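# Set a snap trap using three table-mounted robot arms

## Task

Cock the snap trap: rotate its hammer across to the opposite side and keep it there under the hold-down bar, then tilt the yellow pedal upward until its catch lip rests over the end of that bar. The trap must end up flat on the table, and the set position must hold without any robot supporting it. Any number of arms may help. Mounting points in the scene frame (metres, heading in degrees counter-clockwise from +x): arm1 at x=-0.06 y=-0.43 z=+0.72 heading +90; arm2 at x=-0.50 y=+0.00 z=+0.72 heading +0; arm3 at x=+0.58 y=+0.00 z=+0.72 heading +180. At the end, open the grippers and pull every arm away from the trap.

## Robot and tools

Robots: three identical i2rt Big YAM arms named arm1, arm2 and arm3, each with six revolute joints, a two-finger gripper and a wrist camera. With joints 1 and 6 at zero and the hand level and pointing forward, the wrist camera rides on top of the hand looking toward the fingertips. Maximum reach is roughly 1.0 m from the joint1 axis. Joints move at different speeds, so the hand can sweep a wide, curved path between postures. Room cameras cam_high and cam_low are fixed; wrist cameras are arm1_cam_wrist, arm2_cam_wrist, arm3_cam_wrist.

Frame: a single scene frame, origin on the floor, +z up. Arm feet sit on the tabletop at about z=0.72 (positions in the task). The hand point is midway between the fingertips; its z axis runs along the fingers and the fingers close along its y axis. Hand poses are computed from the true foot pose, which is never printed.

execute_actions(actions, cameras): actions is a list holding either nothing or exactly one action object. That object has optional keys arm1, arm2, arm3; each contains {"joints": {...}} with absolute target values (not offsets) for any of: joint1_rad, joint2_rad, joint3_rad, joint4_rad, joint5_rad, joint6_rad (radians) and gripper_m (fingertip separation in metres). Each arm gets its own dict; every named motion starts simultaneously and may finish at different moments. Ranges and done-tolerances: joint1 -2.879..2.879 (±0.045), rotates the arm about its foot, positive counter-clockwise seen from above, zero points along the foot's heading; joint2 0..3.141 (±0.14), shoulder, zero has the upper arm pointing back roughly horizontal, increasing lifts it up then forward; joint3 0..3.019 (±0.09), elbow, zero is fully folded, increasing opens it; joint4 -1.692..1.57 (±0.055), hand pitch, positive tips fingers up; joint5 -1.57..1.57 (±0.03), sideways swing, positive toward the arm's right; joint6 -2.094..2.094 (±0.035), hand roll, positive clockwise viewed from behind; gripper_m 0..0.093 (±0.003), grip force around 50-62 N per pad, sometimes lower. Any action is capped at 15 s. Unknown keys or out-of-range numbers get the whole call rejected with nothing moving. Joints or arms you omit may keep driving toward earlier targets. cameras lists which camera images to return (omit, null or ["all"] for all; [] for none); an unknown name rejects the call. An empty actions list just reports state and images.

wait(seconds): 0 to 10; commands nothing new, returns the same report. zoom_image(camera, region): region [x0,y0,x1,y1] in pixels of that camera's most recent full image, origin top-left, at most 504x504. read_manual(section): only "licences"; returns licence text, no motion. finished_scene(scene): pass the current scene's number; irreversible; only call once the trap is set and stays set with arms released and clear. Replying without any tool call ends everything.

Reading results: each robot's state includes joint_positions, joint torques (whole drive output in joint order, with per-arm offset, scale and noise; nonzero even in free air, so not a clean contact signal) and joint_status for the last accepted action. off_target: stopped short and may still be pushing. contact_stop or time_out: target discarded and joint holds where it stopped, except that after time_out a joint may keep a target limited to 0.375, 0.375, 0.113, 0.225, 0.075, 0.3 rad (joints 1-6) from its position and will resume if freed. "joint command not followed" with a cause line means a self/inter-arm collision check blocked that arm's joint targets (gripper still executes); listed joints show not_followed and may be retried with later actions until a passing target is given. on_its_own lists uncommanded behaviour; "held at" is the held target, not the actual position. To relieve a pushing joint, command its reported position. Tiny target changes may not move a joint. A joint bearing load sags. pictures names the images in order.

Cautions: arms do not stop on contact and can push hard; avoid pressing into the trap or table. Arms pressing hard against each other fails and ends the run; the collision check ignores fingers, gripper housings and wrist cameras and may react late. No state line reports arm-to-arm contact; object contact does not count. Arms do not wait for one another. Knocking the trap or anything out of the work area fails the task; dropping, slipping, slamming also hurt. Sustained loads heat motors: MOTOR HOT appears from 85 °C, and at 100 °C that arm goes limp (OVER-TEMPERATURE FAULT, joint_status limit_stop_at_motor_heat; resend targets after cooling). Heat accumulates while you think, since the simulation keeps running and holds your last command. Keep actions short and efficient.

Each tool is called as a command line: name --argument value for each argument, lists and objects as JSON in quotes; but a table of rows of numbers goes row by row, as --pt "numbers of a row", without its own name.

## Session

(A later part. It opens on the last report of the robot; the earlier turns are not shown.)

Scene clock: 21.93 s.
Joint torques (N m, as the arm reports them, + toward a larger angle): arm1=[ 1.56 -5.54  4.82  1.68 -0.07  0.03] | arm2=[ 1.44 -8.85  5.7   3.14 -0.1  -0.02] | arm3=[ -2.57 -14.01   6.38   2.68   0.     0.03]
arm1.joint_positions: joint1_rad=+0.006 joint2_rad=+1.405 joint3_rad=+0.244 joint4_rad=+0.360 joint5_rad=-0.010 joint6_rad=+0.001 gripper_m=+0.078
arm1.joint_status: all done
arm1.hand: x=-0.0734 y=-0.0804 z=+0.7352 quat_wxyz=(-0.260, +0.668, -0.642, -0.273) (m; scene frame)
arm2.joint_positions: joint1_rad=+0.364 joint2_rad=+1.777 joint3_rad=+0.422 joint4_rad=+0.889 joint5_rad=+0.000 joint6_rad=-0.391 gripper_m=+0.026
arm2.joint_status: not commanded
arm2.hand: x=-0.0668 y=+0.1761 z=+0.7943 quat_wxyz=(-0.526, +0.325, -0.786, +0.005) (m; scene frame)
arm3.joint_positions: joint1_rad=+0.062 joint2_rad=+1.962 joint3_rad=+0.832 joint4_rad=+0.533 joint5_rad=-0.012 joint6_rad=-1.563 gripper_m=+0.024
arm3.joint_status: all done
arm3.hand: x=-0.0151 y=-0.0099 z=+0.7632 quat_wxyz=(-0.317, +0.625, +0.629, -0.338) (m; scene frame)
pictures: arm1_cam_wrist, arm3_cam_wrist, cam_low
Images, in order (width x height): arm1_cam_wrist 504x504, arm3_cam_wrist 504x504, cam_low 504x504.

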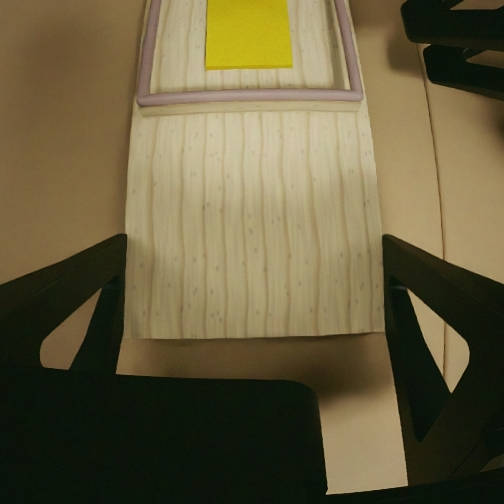

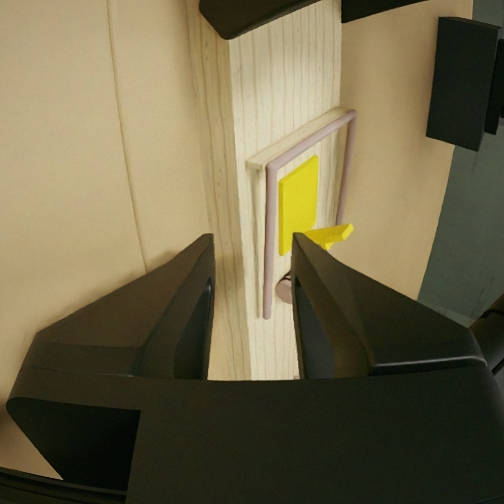

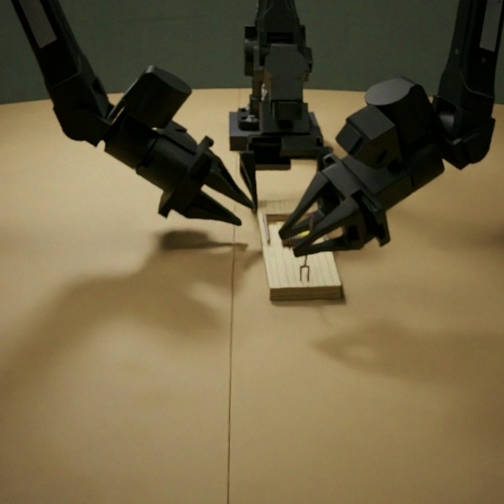

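execute_actions --actions '[{"arm3":{"joints":{"joint2_rad":2.026,"joint3_rad":0.906}}}]' --cameras '["arm1_cam_wrist","arm3_cam_wrist","cam_low"]'

Scene clock: 28.63 s.
Joint torques (N m, as the arm reports them, + toward a larger angle): arm1=[ 0.21 -5.87  5.01  1.75 -0.04 -0.01] | arm2=[ 1.74 -8.75  5.65  3.18 -0.13 -0.04] | arm3=[ -2.7  -14.48   6.71   2.67   0.     0.03]
arm1.joint_positions: joint1_rad=+0.006 joint2_rad=+1.405 joint3_rad=+0.244 joint4_rad=+0.360 joint5_rad=-0.010 joint6_rad=+0.001 gripper_m=+0.078
arm1.joint_status: not commanded
arm1.hand: x=-0.0734 y=-0.0804 z=+0.7352 quat_wxyz=(-0.260, +0.668, -0.642, -0.273) (m; scene frame)
arm2.joint_positions: joint1_rad=+0.364 joint2_rad=+1.777 joint3_rad=+0.422 joint4_rad=+0.889 joint5_rad=+0.000 joint6_rad=-0.391 gripper_m=+0.026
arm2.joint_status: not commanded
arm2.hand: x=-0.0668 y=+0.1761 z=+0.7943 quat_wxyz=(-0.526, +0.325, -0.786, +0.005) (m; scene frame)
arm3.joint_positions: joint1_rad=+0.062 joint2_rad=+2.002 joint3_rad=+0.879 joint4_rad=+0.533 joint5_rad=-0.012 joint6_rad=-1.563 gripper_m=+0.024
arm3.joint_status: all done
arm3.hand: x=-0.0311 y=-0.0102 z=+0.7567 quat_wxyz=(-0.319, +0.624, +0.628, -0.340) (m; scene frame)
pictures: arm1_cam_wrist, arm3_cam_wrist, cam_low
Images, in order (width x height): arm1_cam_wrist 504x504, arm3_cam_wrist 504x504, cam_low 504x504.

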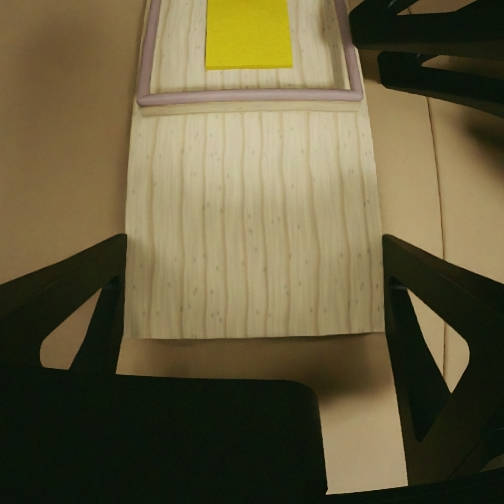

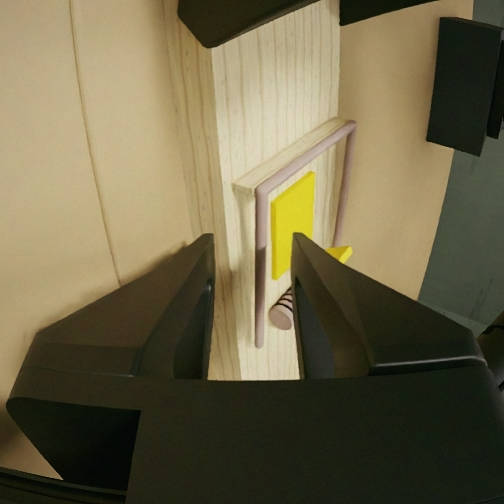

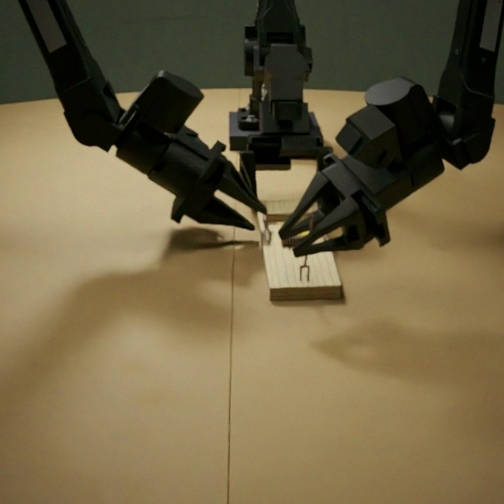

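Advance .016, up .002.

execute_actions --actions '[{"arm3":{"joints":{"joint2_rad":2.048,"joint3_rad":0.948}}}]' --cameras '["arm1_cam_wrist","arm3_cam_wrist","cam_low"]'

Scene clock: 29.27 s.
Joint torques (N m, as the arm reports them, + toward a larger angle): arm1=[ 0.57 -5.23  4.64  2.    0.21  0.11] | arm2=[ 1.27 -8.4   5.7   3.21 -0.1  -0.04] | arm3=[ -2.55 -14.56   7.92   2.69   0.     0.03]
arm1.joint_positions: joint1_rad=+0.012 joint2_rad=+1.405 joint3_rad=+0.244 joint4_rad=+0.360 joint5_rad=-0.015 joint6_rad=-0.004 gripper_m=+0.078
arm1.joint_status: not commanded
arm1.hand: x=-0.0762 y=-0.0806 z=+0.7352 quat_wxyz=(-0.258, +0.672, -0.638, -0.275) (m; scene frame)
arm2.joint_positions: joint1_rad=+0.364 joint2_rad=+1.777 joint3_rad=+0.422 joint4_rad=+0.889 joint5_rad=+0.000 joint6_rad=-0.391 gripper_m=+0.026
arm2.joint_status: not commanded
arm2.hand: x=-0.0668 y=+0.1761 z=+0.7943 quat_wxyz=(-0.526, +0.325, -0.786, +0.005) (m; scene frame)
arm3.joint_positions: joint1_rad=+0.061 joint2_rad=+2.020 joint3_rad=+0.908 joint4_rad=+0.533 joint5_rad=-0.012 joint6_rad=-1.563 gripper_m=+0.024
arm3.joint_status: all done
arm3.hand: x=-0.0419 y=-0.0098 z=+0.7568 quat_wxyz=(-0.322, +0.622, +0.625, -0.343) (m; scene frame)
pictures: arm1_cam_wrist, arm3_cam_wrist, cam_low
Images, in order (width x height): arm1_cam_wrist 504x504, arm3_cam_wrist 504x504, cam_low 504x504.

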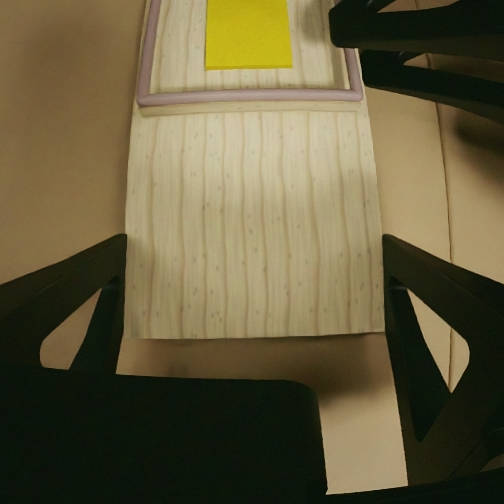

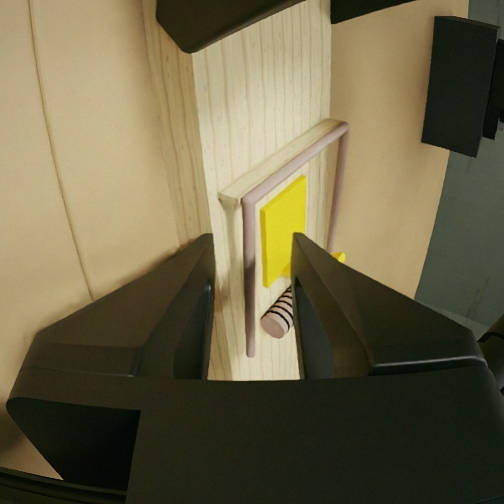

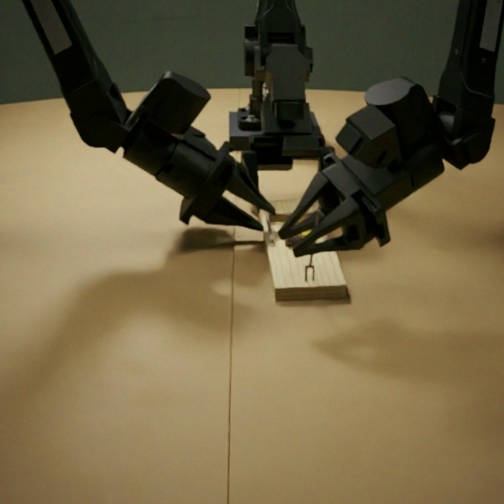

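Pushing the board edge; raise the lower finger by narrowing the gripper.

execute_actions --actions '[{"arm3":{"joints":{"gripper_m":0.016}}}]' --cameras '["arm1_cam_wrist","arm3_cam_wrist","cam_low"]'

Scene clock: 29.70 s.
Joint torques (N m, as the arm reports them, + toward a larger angle): arm1=[ 0.28 -6.16  5.13  2.03  0.18  0.03] | arm2=[ 1.51 -8.57  5.6   3.21 -0.09 -0.04] | arm3=[ -2.67 -14.76   7.84   2.67   0.     0.03]
arm1.joint_positions: joint1_rad=+0.013 joint2_rad=+1.405 joint3_rad=+0.244 joint4_rad=+0.360 joint5_rad=-0.015 joint6_rad=-0.006 gripper_m=+0.078
arm1.joint_status: not commanded
arm1.hand: x=-0.0765 y=-0.0806 z=+0.7352 quat_wxyz=(-0.258, +0.673, -0.637, -0.275) (m; scene frame)
arm2.joint_positions: joint1_rad=+0.364 joint2_rad=+1.777 joint3_rad=+0.422 joint4_rad=+0.889 joint5_rad=+0.000 joint6_rad=-0.391 gripper_m=+0.026
arm2.joint_status: not commanded
arm2.hand: x=-0.0668 y=+0.1761 z=+0.7943 quat_wxyz=(-0.526, +0.325, -0.786, +0.005) (m; scene frame)
arm3.joint_positions: joint1_rad=+0.061 joint2_rad=+2.022 joint3_rad=+0.908 joint4_rad=+0.533 joint5_rad=-0.012 joint6_rad=-1.563 gripper_m=+0.016
arm3.joint_status: all done
arm3.hand: x=-0.0416 y=-0.0098 z=+0.7557 quat_wxyz=(-0.322, +0.622, +0.626, -0.343) (m; scene frame)
pictures: arm1_cam_wrist, arm3_cam_wrist, cam_low
Images, in order (width x height): arm1_cam_wrist 504x504, arm3_cam_wrist 504x504, cam_low 504x504.

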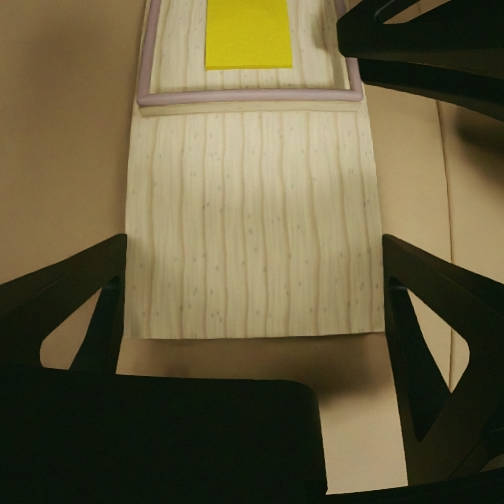

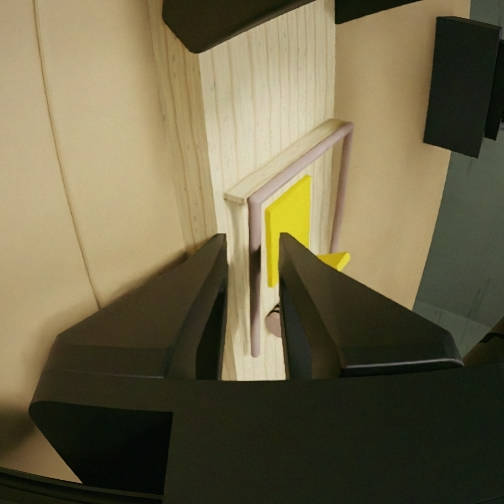

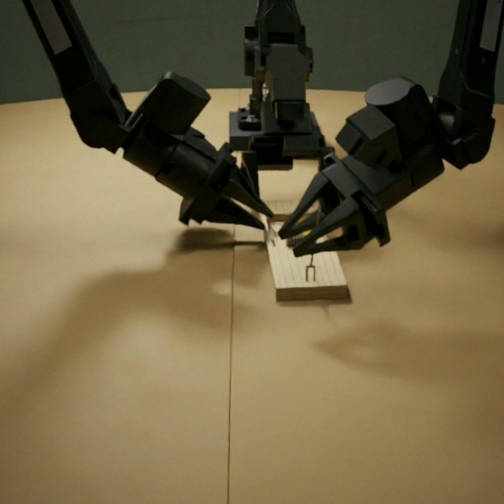

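execute_actions --actions '[{"arm3":{"joints":{"joint3_rad":0.965,"joint2_rad":2.058}}}]' --cameras '["arm1_cam_wrist","arm3_cam_wrist","cam_low"]'

Scene clock: 30.30 s.
Joint torques (N m, as the arm reports them, + toward a larger angle): arm1=[ 0.08 -6.49  4.96  1.94  0.26  0.2 ] | arm2=[ 1.13 -8.91  5.63  3.11 -0.11 -0.03] | arm3=[ -2.63 -14.46   8.54   2.69   0.     0.03]
arm1.joint_positions: joint1_rad=+0.017 joint2_rad=+1.405 joint3_rad=+0.244 joint4_rad=+0.360 joint5_rad=-0.019 joint6_rad=-0.010 gripper_m=+0.078
arm1.joint_status: not commanded
arm1.hand: x=-0.0786 y=-0.0807 z=+0.7352 quat_wxyz=(-0.257, +0.676, -0.634, -0.276) (m; scene frame)
arm2.joint_positions: joint1_rad=+0.364 joint2_rad=+1.777 joint3_rad=+0.422 joint4_rad=+0.889 joint5_rad=+0.000 joint6_rad=-0.391 gripper_m=+0.026
arm2.joint_status: not commanded
arm2.hand: x=-0.0668 y=+0.1761 z=+0.7943 quat_wxyz=(-0.526, +0.325, -0.786, +0.005) (m; scene frame)
arm3.joint_positions: joint1_rad=+0.061 joint2_rad=+2.027 joint3_rad=+0.916 joint4_rad=+0.533 joint5_rad=-0.012 joint6_rad=-1.563 gripper_m=+0.016
arm3.joint_status: all done
arm3.hand: x=-0.0447 y=-0.0096 z=+0.7556 quat_wxyz=(-0.323, +0.622, +0.625, -0.344) (m; scene frame)
pictures: arm1_cam_wrist, arm3_cam_wrist, cam_low
Images, in order (width x height): arm1_cam_wrist 504x504, arm3_cam_wrist 504x504, cam_low 504x504.

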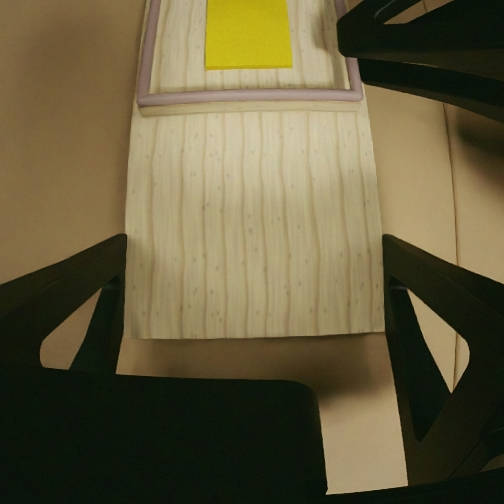

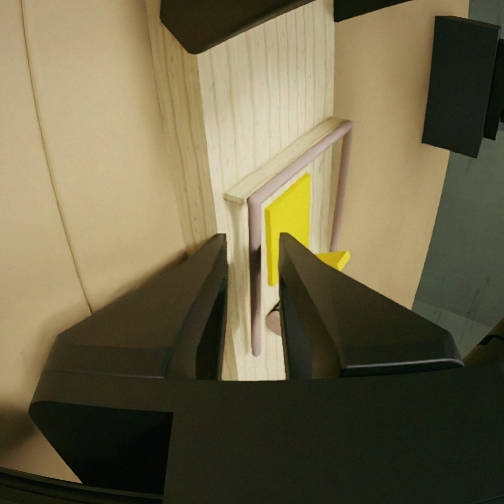

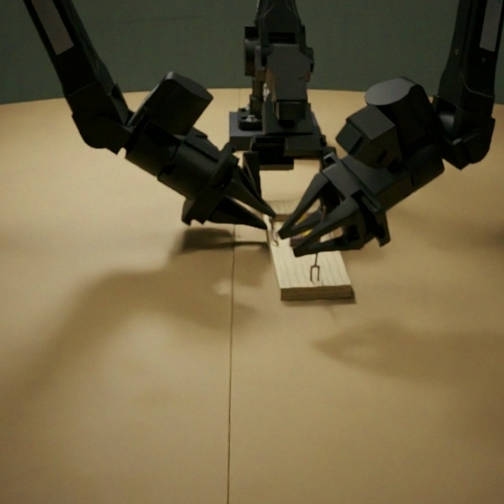

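execute_actions --actions '[{"arm3":{"joints":{"joint3_rad":0.96,"joint2_rad":2.02}}}]' --cameras '["arm1_cam_wrist","arm3_cam_wrist","cam_low"]'

Scene clock: 30.87 s.
Joint torques (N m, as the arm reports them, + toward a larger angle): arm1=[ 0.53 -5.35  4.82  2.11  0.29  0.06] | arm2=[ 1.6  -8.72  5.66  3.25 -0.11 -0.03] | arm3=[ -2.62 -17.1    8.15   2.69   0.     0.03]
arm1.joint_positions: joint1_rad=+0.017 joint2_rad=+1.405 joint3_rad=+0.244 joint4_rad=+0.360 joint5_rad=-0.019 joint6_rad=-0.010 gripper_m=+0.078
arm1.joint_status: not commanded
arm1.hand: x=-0.0786 y=-0.0807 z=+0.7352 quat_wxyz=(-0.257, +0.676, -0.634, -0.276) (m; scene frame)
arm2.joint_positions: joint1_rad=+0.364 joint2_rad=+1.777 joint3_rad=+0.422 joint4_rad=+0.889 joint5_rad=+0.000 joint6_rad=-0.391 gripper_m=+0.026
arm2.joint_status: not commanded
arm2.hand: x=-0.0668 y=+0.1761 z=+0.7943 quat_wxyz=(-0.526, +0.325, -0.786, +0.005) (m; scene frame)
arm3.joint_positions: joint1_rad=+0.061 joint2_rad=+2.027 joint3_rad=+0.916 joint4_rad=+0.533 joint5_rad=-0.012 joint6_rad=-1.563 gripper_m=+0.016
arm3.joint_status: all done
arm3.hand: x=-0.0447 y=-0.0096 z=+0.7556 quat_wxyz=(-0.323, +0.622, +0.625, -0.344) (m; scene frame)
pictures: arm1_cam_wrist, arm3_cam_wrist, cam_low
Images, in order (width x height): arm1_cam_wrist 504x504, arm3_cam_wrist 504x504, cam_low 504x504.

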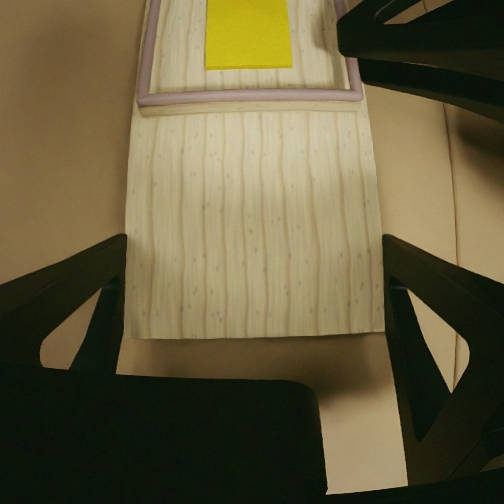

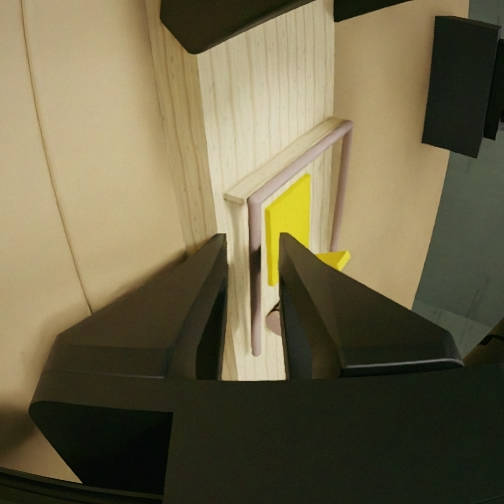

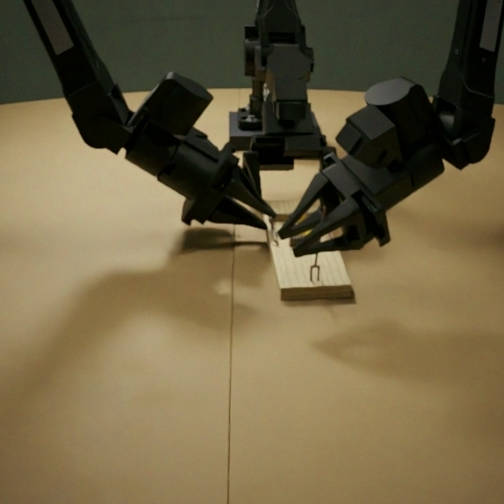

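execute_actions --actions '[{"arm3":{"joints":{"joint4_rad":0.572}}}]' --cameras '["arm1_cam_wrist","arm3_cam_wrist","cam_low"]'

Scene clock: 31.60 s.
Joint torques (N m, as the arm reports them, + toward a larger angle): arm1=[ 0.08 -5.42  4.96  1.83  0.2   0.16] | arm2=[ 1.46 -8.78  5.57  3.16 -0.1  -0.02] | arm3=[ -2.72 -17.16   7.77   3.08   0.     0.03]
arm1.joint_positions: joint1_rad=+0.017 joint2_rad=+1.405 joint3_rad=+0.244 joint4_rad=+0.360 joint5_rad=-0.014 joint6_rad=-0.011 gripper_m=+0.078
arm1.joint_status: not commanded
arm1.hand: x=-0.0780 y=-0.0806 z=+0.7352 quat_wxyz=(-0.258, +0.676, -0.634, -0.274) (m; scene frame)
arm2.joint_positions: joint1_rad=+0.364 joint2_rad=+1.777 joint3_rad=+0.422 joint4_rad=+0.889 joint5_rad=+0.000 joint6_rad=-0.391 gripper_m=+0.026
arm2.joint_status: not commanded
arm2.hand: x=-0.0668 y=+0.1761 z=+0.7943 quat_wxyz=(-0.526, +0.325, -0.786, +0.005) (m; scene frame)
arm3.joint_positions: joint1_rad=+0.061 joint2_rad=+2.027 joint3_rad=+0.921 joint4_rad=+0.545 joint5_rad=-0.012 joint6_rad=-1.563 gripper_m=+0.016
arm3.joint_status: all done
arm3.hand: x=-0.0489 y=-0.0096 z=+0.7601 quat_wxyz=(-0.328, +0.619, +0.622, -0.349) (m; scene frame)
pictures: arm1_cam_wrist, arm3_cam_wrist, cam_low
Images, in order (width x height): arm1_cam_wrist 504x504, arm3_cam_wrist 504x504, cam_low 504x504.

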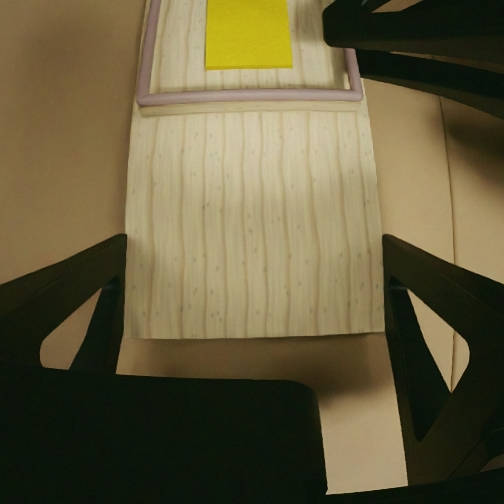

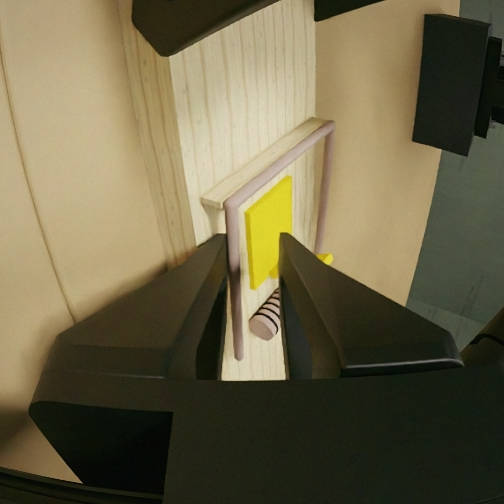

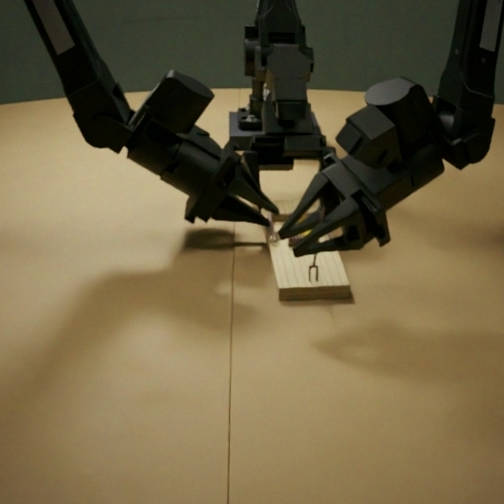

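Under the wire now. Wedge further.

execute_actions --actions '[{"arm3":{"joints":{"joint3_rad":0.985,"joint2_rad":2.06}}}]' --cameras '["arm1_cam_wrist","arm3_cam_wrist","cam_low"]'

Scene clock: 32.30 s.
Joint torques (N m, as the arm reports them, + toward a larger angle): arm1=[ 0.27 -5.8   4.86  1.99  0.23  0.1 ] | arm2=[ 1.48 -8.37  5.65  3.14 -0.13 -0.03] | arm3=[ -2.62 -15.59   8.51   3.1    0.     0.03]
arm1.joint_positions: joint1_rad=+0.017 joint2_rad=+1.405 joint3_rad=+0.244 joint4_rad=+0.360 joint5_rad=-0.016 joint6_rad=-0.011 gripper_m=+0.078
arm1.joint_status: not commanded
arm1.hand: x=-0.0784 y=-0.0807 z=+0.7352 quat_wxyz=(-0.258, +0.676, -0.633, -0.275) (m; scene frame)
arm2.joint_positions: joint1_rad=+0.364 joint2_rad=+1.777 joint3_rad=+0.422 joint4_rad=+0.889 joint5_rad=+0.000 joint6_rad=-0.391 gripper_m=+0.026
arm2.joint_status: not commanded
arm2.hand: x=-0.0668 y=+0.1761 z=+0.7943 quat_wxyz=(-0.526, +0.325, -0.786, +0.005) (m; scene frame)
arm3.joint_positions: joint1_rad=+0.061 joint2_rad=+2.041 joint3_rad=+0.937 joint4_rad=+0.545 joint5_rad=-0.012 joint6_rad=-1.563 gripper_m=+0.016
arm3.joint_status: all done
arm3.hand: x=-0.0540 y=-0.0097 z=+0.7573 quat_wxyz=(-0.329, +0.619, +0.622, -0.350) (m; scene frame)
pictures: arm1_cam_wrist, arm3_cam_wrist, cam_low
Images, in order (width x height): arm1_cam_wrist 504x504, arm3_cam_wrist 504x504, cam_low 504x504.

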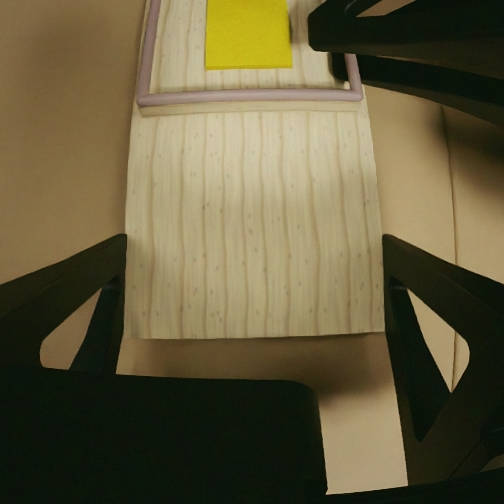

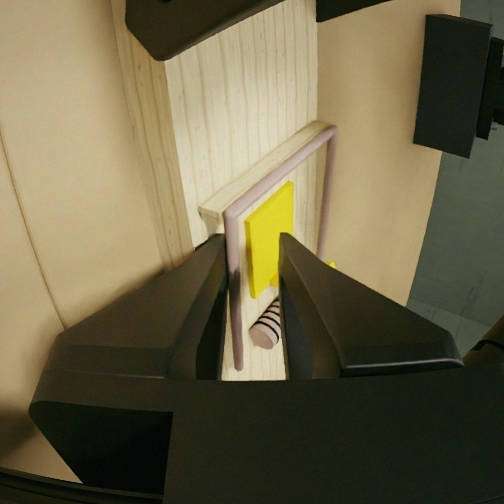

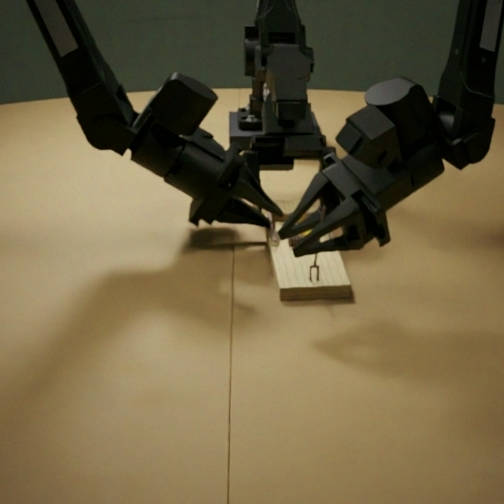

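execute_actions --actions '[{"arm3":{"joints":{"gripper_m":0.0,"joint3_rad":0.965}}}]' --cameras '[]'

execute_actions --actions '[{"arm3":{"joints":{"joint1_rad":0.04,"joint2_rad":1.985,"joint6_rad":-1.1}}}]' --cameras '["arm1_cam_wrist","arm3_cam_wrist","cam_low"]'

Scene clock: 32.93 s.
Joint torques (N m, as the arm reports them, + toward a larger angle): arm1=[-0.45 -5.37  4.65  1.97  0.43  0.16] | arm2=[ 1.61 -8.64  5.64  3.14 -0.11 -0.03] | arm3=[ -2.66 -16.21   6.91   3.06  -0.01   0.04]
arm1.joint_positions: joint1_rad=+0.018 joint2_rad=+1.405 joint3_rad=+0.244 joint4_rad=+0.360 joint5_rad=-0.020 joint6_rad=-0.015 gripper_m=+0.078
arm1.joint_status: not commanded
arm1.hand: x=-0.0792 y=-0.0807 z=+0.7352 quat_wxyz=(-0.257, +0.678, -0.631, -0.276) (m; scene frame)
arm2.joint_positions: joint1_rad=+0.364 joint2_rad=+1.777 joint3_rad=+0.422 joint4_rad=+0.889 joint5_rad=+0.000 joint6_rad=-0.391 gripper_m=+0.026
arm2.joint_status: not commanded
arm2.hand: x=-0.0668 y=+0.1761 z=+0.7943 quat_wxyz=(-0.526, +0.325, -0.786, +0.005) (m; scene frame)
arm3.joint_positions: joint1_rad=+0.061 joint2_rad=+2.050 joint3_rad=+0.937 joint4_rad=+0.546 joint5_rad=-0.012 joint6_rad=-1.565 gripper_m=+0.002
arm3.joint_status: all done
arm3.hand: x=-0.0525 y=-0.0097 z=+0.7521 quat_wxyz=(-0.327, +0.620, +0.624, -0.347) (m; scene frame)
pictures: none
No camera images: the call's "cameras" was empty. Leave "cameras" out to get every camera's image.

Scene clock: 35.40 s.
Joint torques (N m, as the arm reports them, + toward a larger angle): arm1=[-0.6  -6.23  4.98  1.8   0.45  0.17] | arm2=[ 1.31 -8.44  5.64  3.07 -0.11 -0.03] | arm3=[ -2.88 -18.94   7.18   3.12   0.12   0.81]
arm1.joint_positions: joint1_rad=+0.027 joint2_rad=+1.405 joint3_rad=+0.244 joint4_rad=+0.363 joint5_rad=-0.023 joint6_rad=-0.017 gripper_m=+0.078
arm1.joint_status: not commanded
arm1.hand: x=-0.0829 y=-0.0805 z=+0.7356 quat_wxyz=(-0.256, +0.681, -0.627, -0.278) (m; scene frame)
arm2.joint_positions: joint1_rad=+0.364 joint2_rad=+1.777 joint3_rad=+0.422 joint4_rad=+0.889 joint5_rad=+0.000 joint6_rad=-0.391 gripper_m=+0.026
arm2.joint_status: not commanded
arm2.hand: x=-0.0668 y=+0.1761 z=+0.7943 quat_wxyz=(-0.526, +0.325, -0.786, +0.005) (m; scene frame)
arm3.joint_positions: joint1_rad=+0.052 joint2_rad=+2.016 joint3_rad=+0.937 joint4_rad=+0.546 joint5_rad=-0.015 joint6_rad=-1.169 gripper_m=+0.002
arm3.joint_status: joint6_rad time_out (moved +0.396 of +0.465); the others done
arm3.on_its_own: joint6_rad reads -1.169 and still pushes toward -1.100 since a time_out
arm3.hand: x=-0.0583 y=-0.0043 z=+0.7731 quat_wxyz=(-0.261, +0.725, +0.483, -0.416) (m; scene frame)
pictures: arm1_cam_wrist, arm3_cam_wrist, cam_low
Images, in order (width x height): arm1_cam_wrist 504x504, arm3_cam_wrist 504x504, cam_low 504x504.

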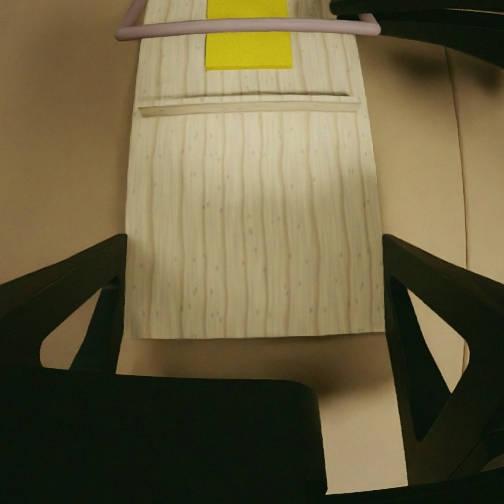

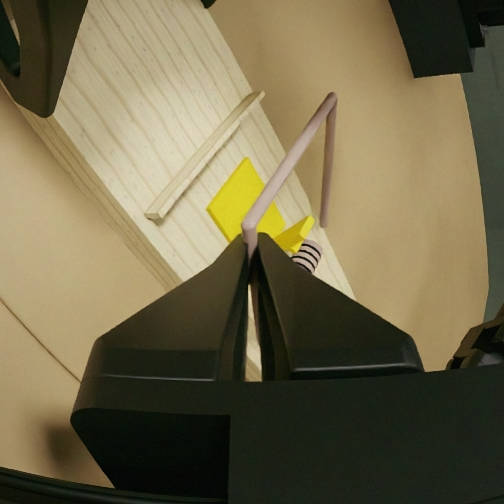

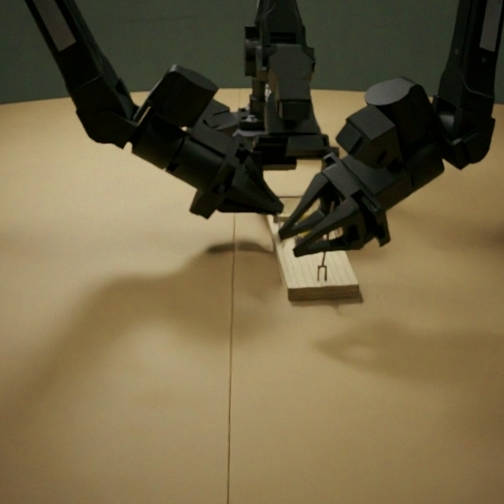

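execute_actions --actions '[{"arm3":{"joints":{"joint1_rad":0.004,"joint2_rad":1.935,"joint3_rad":0.925,"joint6_rad":-0.65}}}]' --cameras '["arm3_cam_wrist","cam_high"]'

Scene clock: 38.00 s.
Joint torques (N m, as the arm reports them, + toward a larger angle): arm1=[-0.45 -6.27  4.89  1.51 -0.04  0.25] | arm2=[ 1.43 -8.67  5.65  3.16 -0.09 -0.04] | arm3=[ -3.52 -18.8    5.84   3.16   0.25   0.63]
arm1.joint_positions: joint1_rad=+0.027 joint2_rad=+1.405 joint3_rad=+0.245 joint4_rad=+0.372 joint5_rad=-0.008 joint6_rad=-0.021 gripper_m=+0.078
arm1.joint_status: not commanded
arm1.hand: x=-0.0806 y=-0.0781 z=+0.7376 quat_wxyz=(-0.264, +0.679, -0.626, -0.277) (m; scene frame)
arm2.joint_positions: joint1_rad=+0.364 joint2_rad=+1.777 joint3_rad=+0.422 joint4_rad=+0.889 joint5_rad=+0.000 joint6_rad=-0.391 gripper_m=+0.026
arm2.joint_status: not commanded
arm2.hand: x=-0.0668 y=+0.1761 z=+0.7943 quat_wxyz=(-0.526, +0.325, -0.786, +0.005) (m; scene frame)
arm3.joint_positions: joint1_rad=+0.022 joint2_rad=+1.968 joint3_rad=+0.918 joint4_rad=+0.546 joint5_rad=-0.018 joint6_rad=-0.704 gripper_m=+0.002
arm3.joint_status: joint6_rad time_out (moved +0.466 of +0.519); the others done
arm3.on_its_own: joint6_rad reads -0.704 and still pushes toward -0.650 since a time_out
arm3.hand: x=-0.0561 y=+0.0142 z=+0.7943 quat_wxyz=(-0.168, +0.814, +0.289, -0.474) (m; scene frame)
pictures: arm3_cam_wrist, cam_high
Images, in order (width x height): arm3_cam_wrist 504x504, cam_high 504x504.

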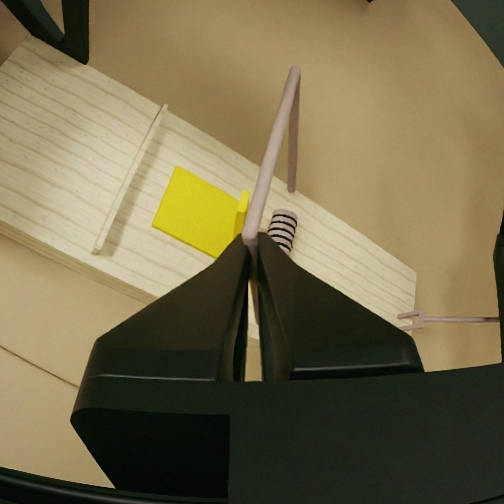

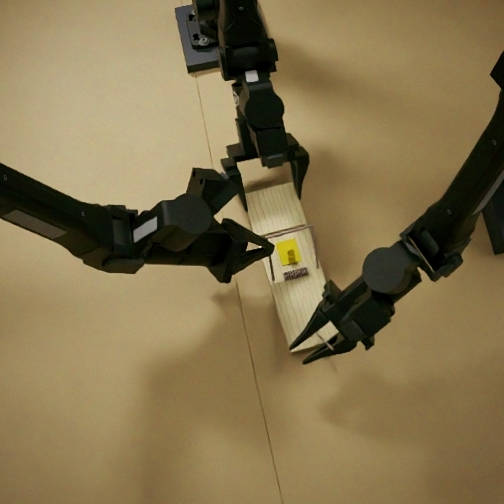

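execute_actions --actions '[{"arm1":{"joints":{"joint4_rad":0.34,"joint3_rad":0.235}},"arm3":{"joints":{"joint1_rad":-0.052,"joint2_rad":1.922,"joint6_rad":-0.08}}}]' --cameras '["arm3_cam_wrist","cam_high"]'

Scene clock: 40.77 s.
Joint torques (N m, as the arm reports them, + toward a larger angle): arm1=[-0.75 -5.55  3.86  0.93 -0.16  0.29] | arm2=[ 1.38 -8.6   5.66  3.17 -0.1  -0.03] | arm3=[ -4.77 -18.44   5.99   3.19   0.41   0.52]
arm1.joint_positions: joint1_rad=+0.027 joint2_rad=+1.405 joint3_rad=+0.249 joint4_rad=+0.365 joint5_rad=-0.006 joint6_rad=-0.023 gripper_m=+0.078
arm1.joint_status: all done
arm1.hand: x=-0.0803 y=-0.0775 z=+0.7376 quat_wxyz=(-0.264, +0.680, -0.626, -0.275) (m; scene frame)
arm2.joint_positions: joint1_rad=+0.364 joint2_rad=+1.777 joint3_rad=+0.422 joint4_rad=+0.889 joint5_rad=+0.000 joint6_rad=-0.391 gripper_m=+0.026
arm2.joint_status: not commanded
arm2.hand: x=-0.0668 y=+0.1761 z=+0.7943 quat_wxyz=(-0.526, +0.325, -0.786, +0.005) (m; scene frame)
arm3.joint_positions: joint1_rad=-0.020 joint2_rad=+1.951 joint3_rad=+0.918 joint4_rad=+0.546 joint5_rad=-0.021 joint6_rad=-0.127 gripper_m=+0.002
arm3.joint_status: joint6_rad time_out (moved +0.576 of +0.624); the others done
arm3.on_its_own: joint6_rad reads -0.127 and still pushes toward -0.080 since a time_out
arm3.hand: x=-0.0572 y=+0.0410 z=+0.8048 quat_wxyz=(-0.037, +0.859, +0.028, -0.509) (m; scene frame)
pictures: arm3_cam_wrist, cam_high
Images, in order (width x height): arm3_cam_wrist 504x504, cam_high 504x504.

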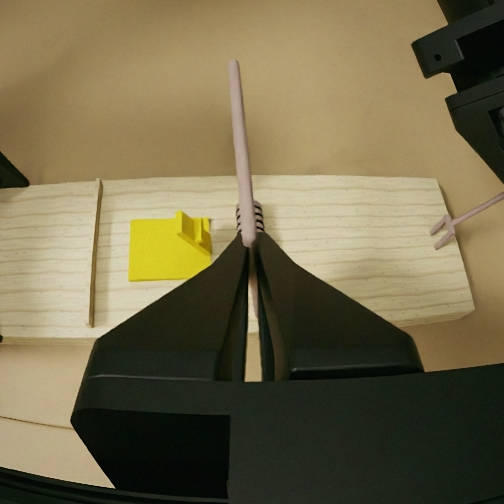

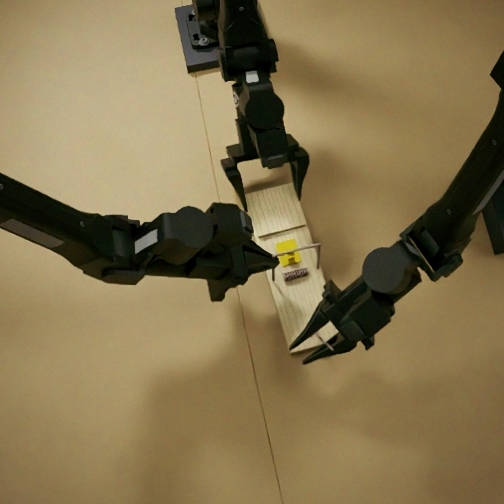

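execute_actions --actions '[{"arm3":{"joints":{"joint1_rad":-0.115,"joint2_rad":2.0,"joint3_rad":0.95,"joint6_rad":0.62}}}]' --cameras '["arm3_cam_wrist","cam_high"]'

Scene clock: 43.57 s.
Joint torques (N m, as the arm reports them, + toward a larger angle): arm1=[-1.59 -5.24  3.57  0.74  0.14 -0.06] | arm2=[ 1.36 -8.66  5.67  3.2  -0.1  -0.04] | arm3=[ -5.61 -14.37   7.54   2.5    0.58   0.62]
arm1.joint_positions: joint1_rad=+0.027 joint2_rad=+1.405 joint3_rad=+0.254 joint4_rad=+0.364 joint5_rad=-0.013 joint6_rad=+0.017 gripper_m=+0.078
arm1.joint_status: not commanded
arm1.hand: x=-0.0816 y=-0.0752 z=+0.7390 quat_wxyz=(-0.258, +0.668, -0.638, -0.283) (m; scene frame)
arm2.joint_positions: joint1_rad=+0.364 joint2_rad=+1.777 joint3_rad=+0.422 joint4_rad=+0.889 joint5_rad=+0.000 joint6_rad=-0.391 gripper_m=+0.026
arm2.joint_status: not commanded
arm2.hand: x=-0.0668 y=+0.1761 z=+0.7943 quat_wxyz=(-0.526, +0.325, -0.786, +0.005) (m; scene frame)
arm3.joint_positions: joint1_rad=-0.075 joint2_rad=+1.968 joint3_rad=+0.921 joint4_rad=+0.563 joint5_rad=-0.025 joint6_rad=+0.557 gripper_m=+0.002
arm3.joint_status: joint6_rad time_out (moved +0.684 of +0.747); the others done
arm3.on_its_own: joint6_rad reads +0.557 and still pushes toward +0.620 since a time_out
arm3.hand: x=-0.0551 y=+0.0749 z=+0.7985 quat_wxyz=(+0.124, +0.811, -0.283, -0.496) (m; scene frame)
pictures: arm3_cam_wrist, cam_high
Images, in order (width x height): arm3_cam_wrist 504x504, cam_high 504x504.

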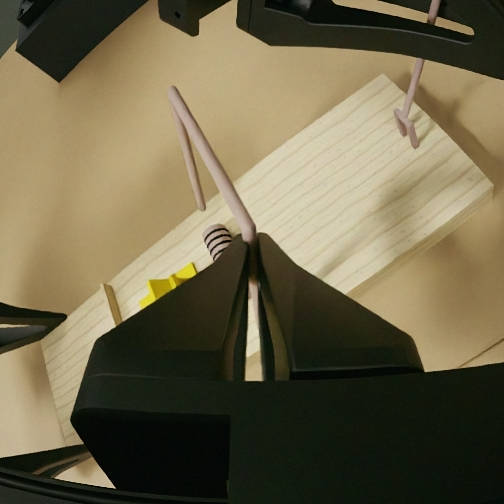

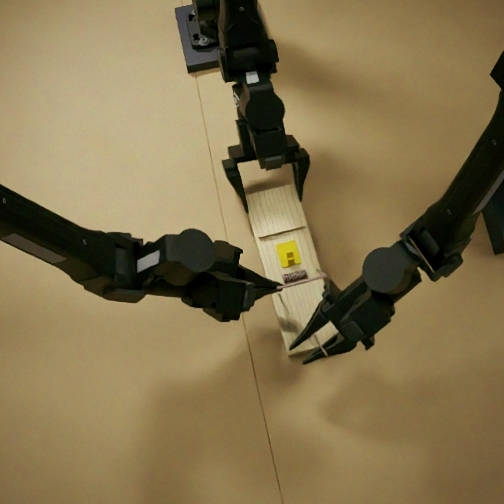

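execute_actions --actions '[{"arm1":{"joints":{"joint2_rad":1.44}},"arm3":{"joints":{"joint1_rad":-0.148,"joint2_rad":2.07,"joint3_rad":0.965,"joint6_rad":1.1}}}]' --cameras '["arm3_cam_wrist","cam_high"]'

Scene clock: 46.23 s.
Joint torques (N m, as the arm reports them, + toward a larger angle): arm1=[-1.37 -5.25  3.41  0.44  0.17 -0.04] | arm2=[ 1.48 -8.67  5.63  3.24 -0.11 -0.02] | arm3=[ -5.82 -13.61   6.5    1.95   0.74   0.73]
arm1.joint_positions: joint1_rad=+0.027 joint2_rad=+1.419 joint3_rad=+0.255 joint4_rad=+0.364 joint5_rad=-0.016 joint6_rad=+0.010 gripper_m=+0.078
arm1.joint_status: all done
arm1.hand: x=-0.0820 y=-0.0766 z=+0.7347 quat_wxyz=(-0.254, +0.672, -0.637, -0.279) (m; scene frame)
arm2.joint_positions: joint1_rad=+0.364 joint2_rad=+1.777 joint3_rad=+0.422 joint4_rad=+0.889 joint5_rad=+0.000 joint6_rad=-0.391 gripper_m=+0.026
arm2.joint_status: not commanded
arm2.hand: x=-0.0668 y=+0.1761 z=+0.7943 quat_wxyz=(-0.526, +0.325, -0.786, +0.005) (m; scene frame)
arm3.joint_positions: joint1_rad=-0.105 joint2_rad=+2.021 joint3_rad=+0.947 joint4_rad=+0.576 joint5_rad=-0.029 joint6_rad=+1.024 gripper_m=+0.002
arm3.joint_status: joint6_rad time_out (moved +0.467 of +0.543); the others done
arm3.on_its_own: joint6_rad reads +1.024 and still pushes toward +1.100 since a time_out
arm3.hand: x=-0.0587 y=+0.0943 z=+0.7787 quat_wxyz=(+0.228, +0.720, -0.475, -0.451) (m; scene frame)
pictures: arm3_cam_wrist, cam_high
Images, in order (width x height): arm3_cam_wrist 504x504, cam_high 504x504.

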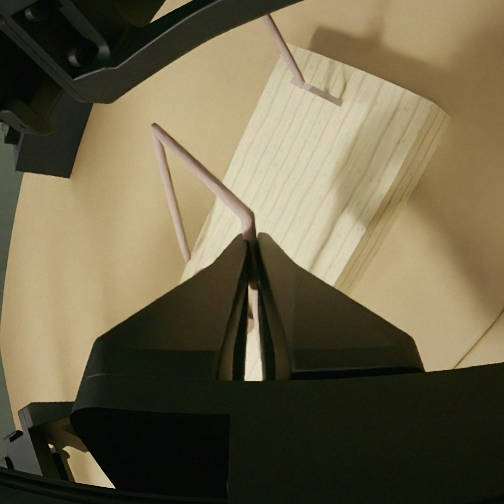

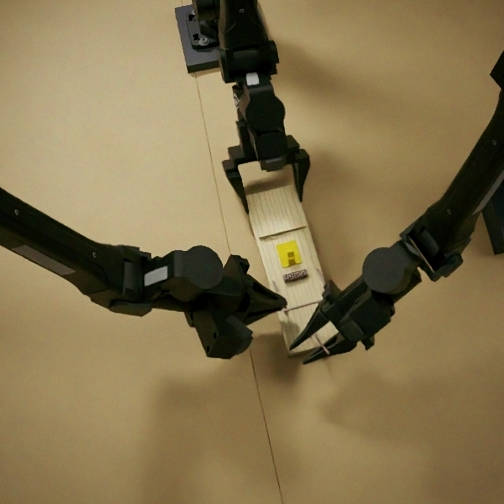

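execute_actions --actions '[{"arm3":{"joints":{"joint1_rad":-0.145,"joint2_rad":2.135,"joint3_rad":0.978,"joint6_rad":1.52}}}]' --cameras '["arm3_cam_wrist","cam_high","cam_low"]'

Scene clock: 48.80 s.
Joint torques (N m, as the arm reports them, + toward a larger angle): arm1=[-0.91 -4.89  3.51  0.68  0.12  0.01] | arm2=[ 1.37 -8.7   5.68  3.17 -0.09 -0.03] | arm3=[ -4.5  -13.28   5.59   1.42   0.59   0.86]
arm1.joint_positions: joint1_rad=+0.027 joint2_rad=+1.419 joint3_rad=+0.255 joint4_rad=+0.364 joint5_rad=-0.013 joint6_rad=+0.004 gripper_m=+0.078
arm1.joint_status: not commanded
arm1.hand: x=-0.0815 y=-0.0765 z=+0.7347 quat_wxyz=(-0.255, +0.674, -0.635, -0.277) (m; scene frame)
arm2.joint_positions: joint1_rad=+0.364 joint2_rad=+1.777 joint3_rad=+0.422 joint4_rad=+0.889 joint5_rad=+0.000 joint6_rad=-0.391 gripper_m=+0.026
arm2.joint_status: not commanded
arm2.hand: x=-0.0668 y=+0.1761 z=+0.7943 quat_wxyz=(-0.526, +0.325, -0.786, +0.005) (m; scene frame)
arm3.joint_positions: joint1_rad=-0.117 joint2_rad=+2.077 joint3_rad=+0.968 joint4_rad=+0.587 joint5_rad=-0.025 joint6_rad=+1.431 gripper_m=+0.002
arm3.joint_status: joint6_rad time_out (moved +0.407 of +0.496); the others done
arm3.on_its_own: joint6_rad reads +1.431 and still pushes toward +1.520 since a time_out
arm3.hand: x=-0.0595 y=+0.1025 z=+0.7545 quat_wxyz=(+0.304, +0.609, -0.619, -0.391) (m; scene frame)
pictures: arm3_cam_wrist, cam_high, cam_low
Images, in order (width x height): arm3_cam_wrist 504x504, cam_high 504x504, cam_low 504x504.

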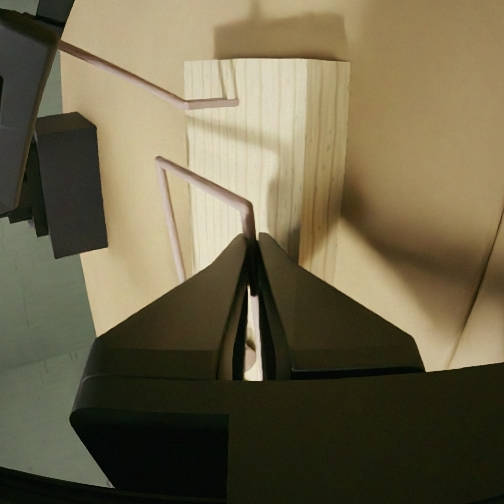

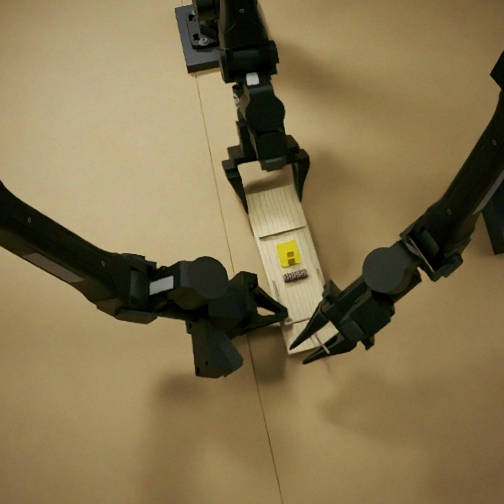

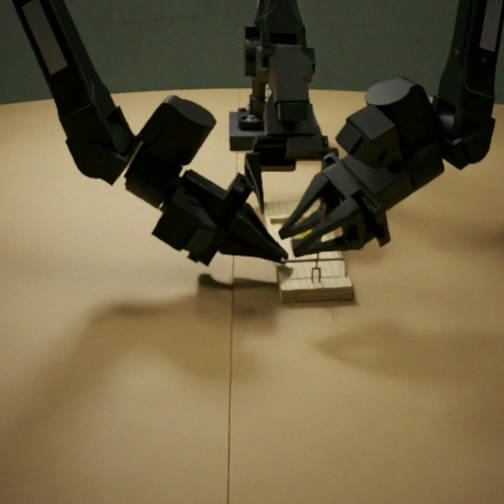

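execute_actions --actions '[{"arm2":{"joints":{"joint1_rad":0.31,"joint2_rad":1.725,"joint3_rad":0.375,"joint6_rad":0.0}},"arm3":{"joints":{"joint2_rad":2.15,"joint6_rad":1.5}}}]' --cameras '[]'

execute_actions --actions '[{"arm2":{"joints":{"joint1_rad":0.255,"joint2_rad":1.695,"joint3_rad":0.34,"joint6_rad":0.5}}}]' --cameras '["arm2_cam_wrist","cam_high","cam_low"]'

Scene clock: 50.70 s.
Joint torques (N m, as the arm reports them, + toward a larger angle): arm1=[-1.14 -6.08  3.39  0.7   0.13 -0.03] | arm2=[ 0.08 -8.8   3.16  3.26 -0.07  0.15] | arm3=[ -4.46 -12.4    5.56   1.43   0.59   0.65]
arm1.joint_positions: joint1_rad=+0.027 joint2_rad=+1.419 joint3_rad=+0.255 joint4_rad=+0.364 joint5_rad=-0.013 joint6_rad=+0.004 gripper_m=+0.078
arm1.joint_status: not commanded
arm1.hand: x=-0.0815 y=-0.0765 z=+0.7347 quat_wxyz=(-0.255, +0.674, -0.635, -0.277) (m; scene frame)
arm2.joint_positions: joint1_rad=+0.314 joint2_rad=+1.733 joint3_rad=+0.379 joint4_rad=+0.889 joint5_rad=-0.001 joint6_rad=-0.009 gripper_m=+0.026
arm2.joint_status: all done
arm2.hand: x=-0.0734 y=+0.1494 z=+0.8007 quat_wxyz=(-0.520, +0.150, -0.837, -0.082) (m; scene frame)
arm3.joint_positions: joint1_rad=-0.117 joint2_rad=+2.079 joint3_rad=+0.968 joint4_rad=+0.587 joint5_rad=-0.025 joint6_rad=+1.431 gripper_m=+0.002
arm3.joint_status: joint6_rad time_out (moved +0.000 of +0.069); the others done
arm3.on_its_own: joint6_rad reads +1.431 and still pushes toward +1.500 since a time_out
arm3.hand: x=-0.0594 y=+0.1024 z=+0.7534 quat_wxyz=(+0.304, +0.609, -0.620, -0.390) (m; scene frame)
pictures: none
No camera images: the call's "cameras" was empty. Leave "cameras" out to get every camera's image.

not run: a stop came earlier in this reply.

execute_actions --actions '[{"arm2":{"joints":{"joint1_rad":0.26,"joint2_rad":1.70,"joint3_rad":0.335,"joint6_rad":0.5}}}]' --cameras '["arm2_cam_wrist","cam_high","cam_low"]'

Scene clock: 52.27 s.
Joint torques (N m, as the arm reports them, + toward a larger angle): arm1=[-0.74 -5.88  3.27  0.65  0.15  0.05] | arm2=[-0.1  -8.71  3.01  3.2  -0.03  0.1 ] | arm3=[ -4.47 -12.4    5.56   1.42   0.59   0.65]
arm1.joint_positions: joint1_rad=+0.027 joint2_rad=+1.419 joint3_rad=+0.255 joint4_rad=+0.364 joint5_rad=-0.013 joint6_rad=+0.004 gripper_m=+0.078
arm1.joint_status: not commanded
arm1.hand: x=-0.0815 y=-0.0765 z=+0.7347 quat_wxyz=(-0.255, +0.674, -0.635, -0.277) (m; scene frame)
arm2.joint_positions: joint1_rad=+0.265 joint2_rad=+1.712 joint3_rad=+0.338 joint4_rad=+0.889 joint5_rad=-0.001 joint6_rad=+0.490 gripper_m=+0.026
arm2.joint_status: all done
arm2.hand: x=-0.0831 y=+0.1233 z=+0.7976 quat_wxyz=(-0.481, -0.084, -0.851, -0.193) (m; scene frame)
arm3.joint_positions: joint1_rad=-0.117 joint2_rad=+2.079 joint3_rad=+0.968 joint4_rad=+0.587 joint5_rad=-0.025 joint6_rad=+1.431 gripper_m=+0.002
arm3.joint_status: not commanded
arm3.on_its_own: joint6_rad reads +1.431 and still pushes toward +1.500 since a time_out
arm3.hand: x=-0.0594 y=+0.1024 z=+0.7534 quat_wxyz=(+0.304, +0.609, -0.620, -0.390) (m; scene frame)
pictures: arm2_cam_wrist, cam_high, cam_low
Images, in order (width x height): arm2_cam_wrist 504x504, cam_high 504x504, cam_low 504x504.

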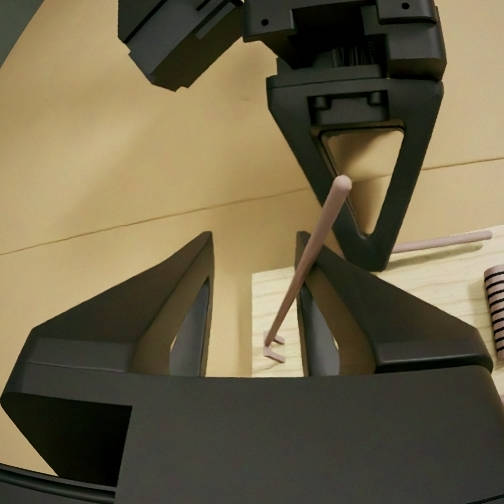

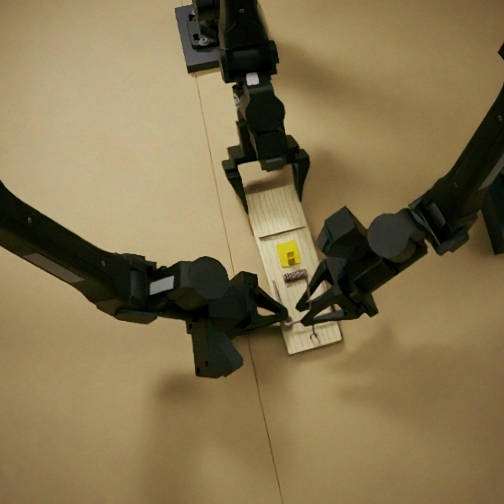

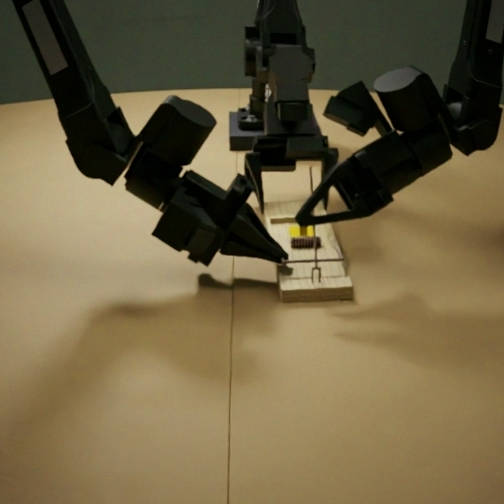

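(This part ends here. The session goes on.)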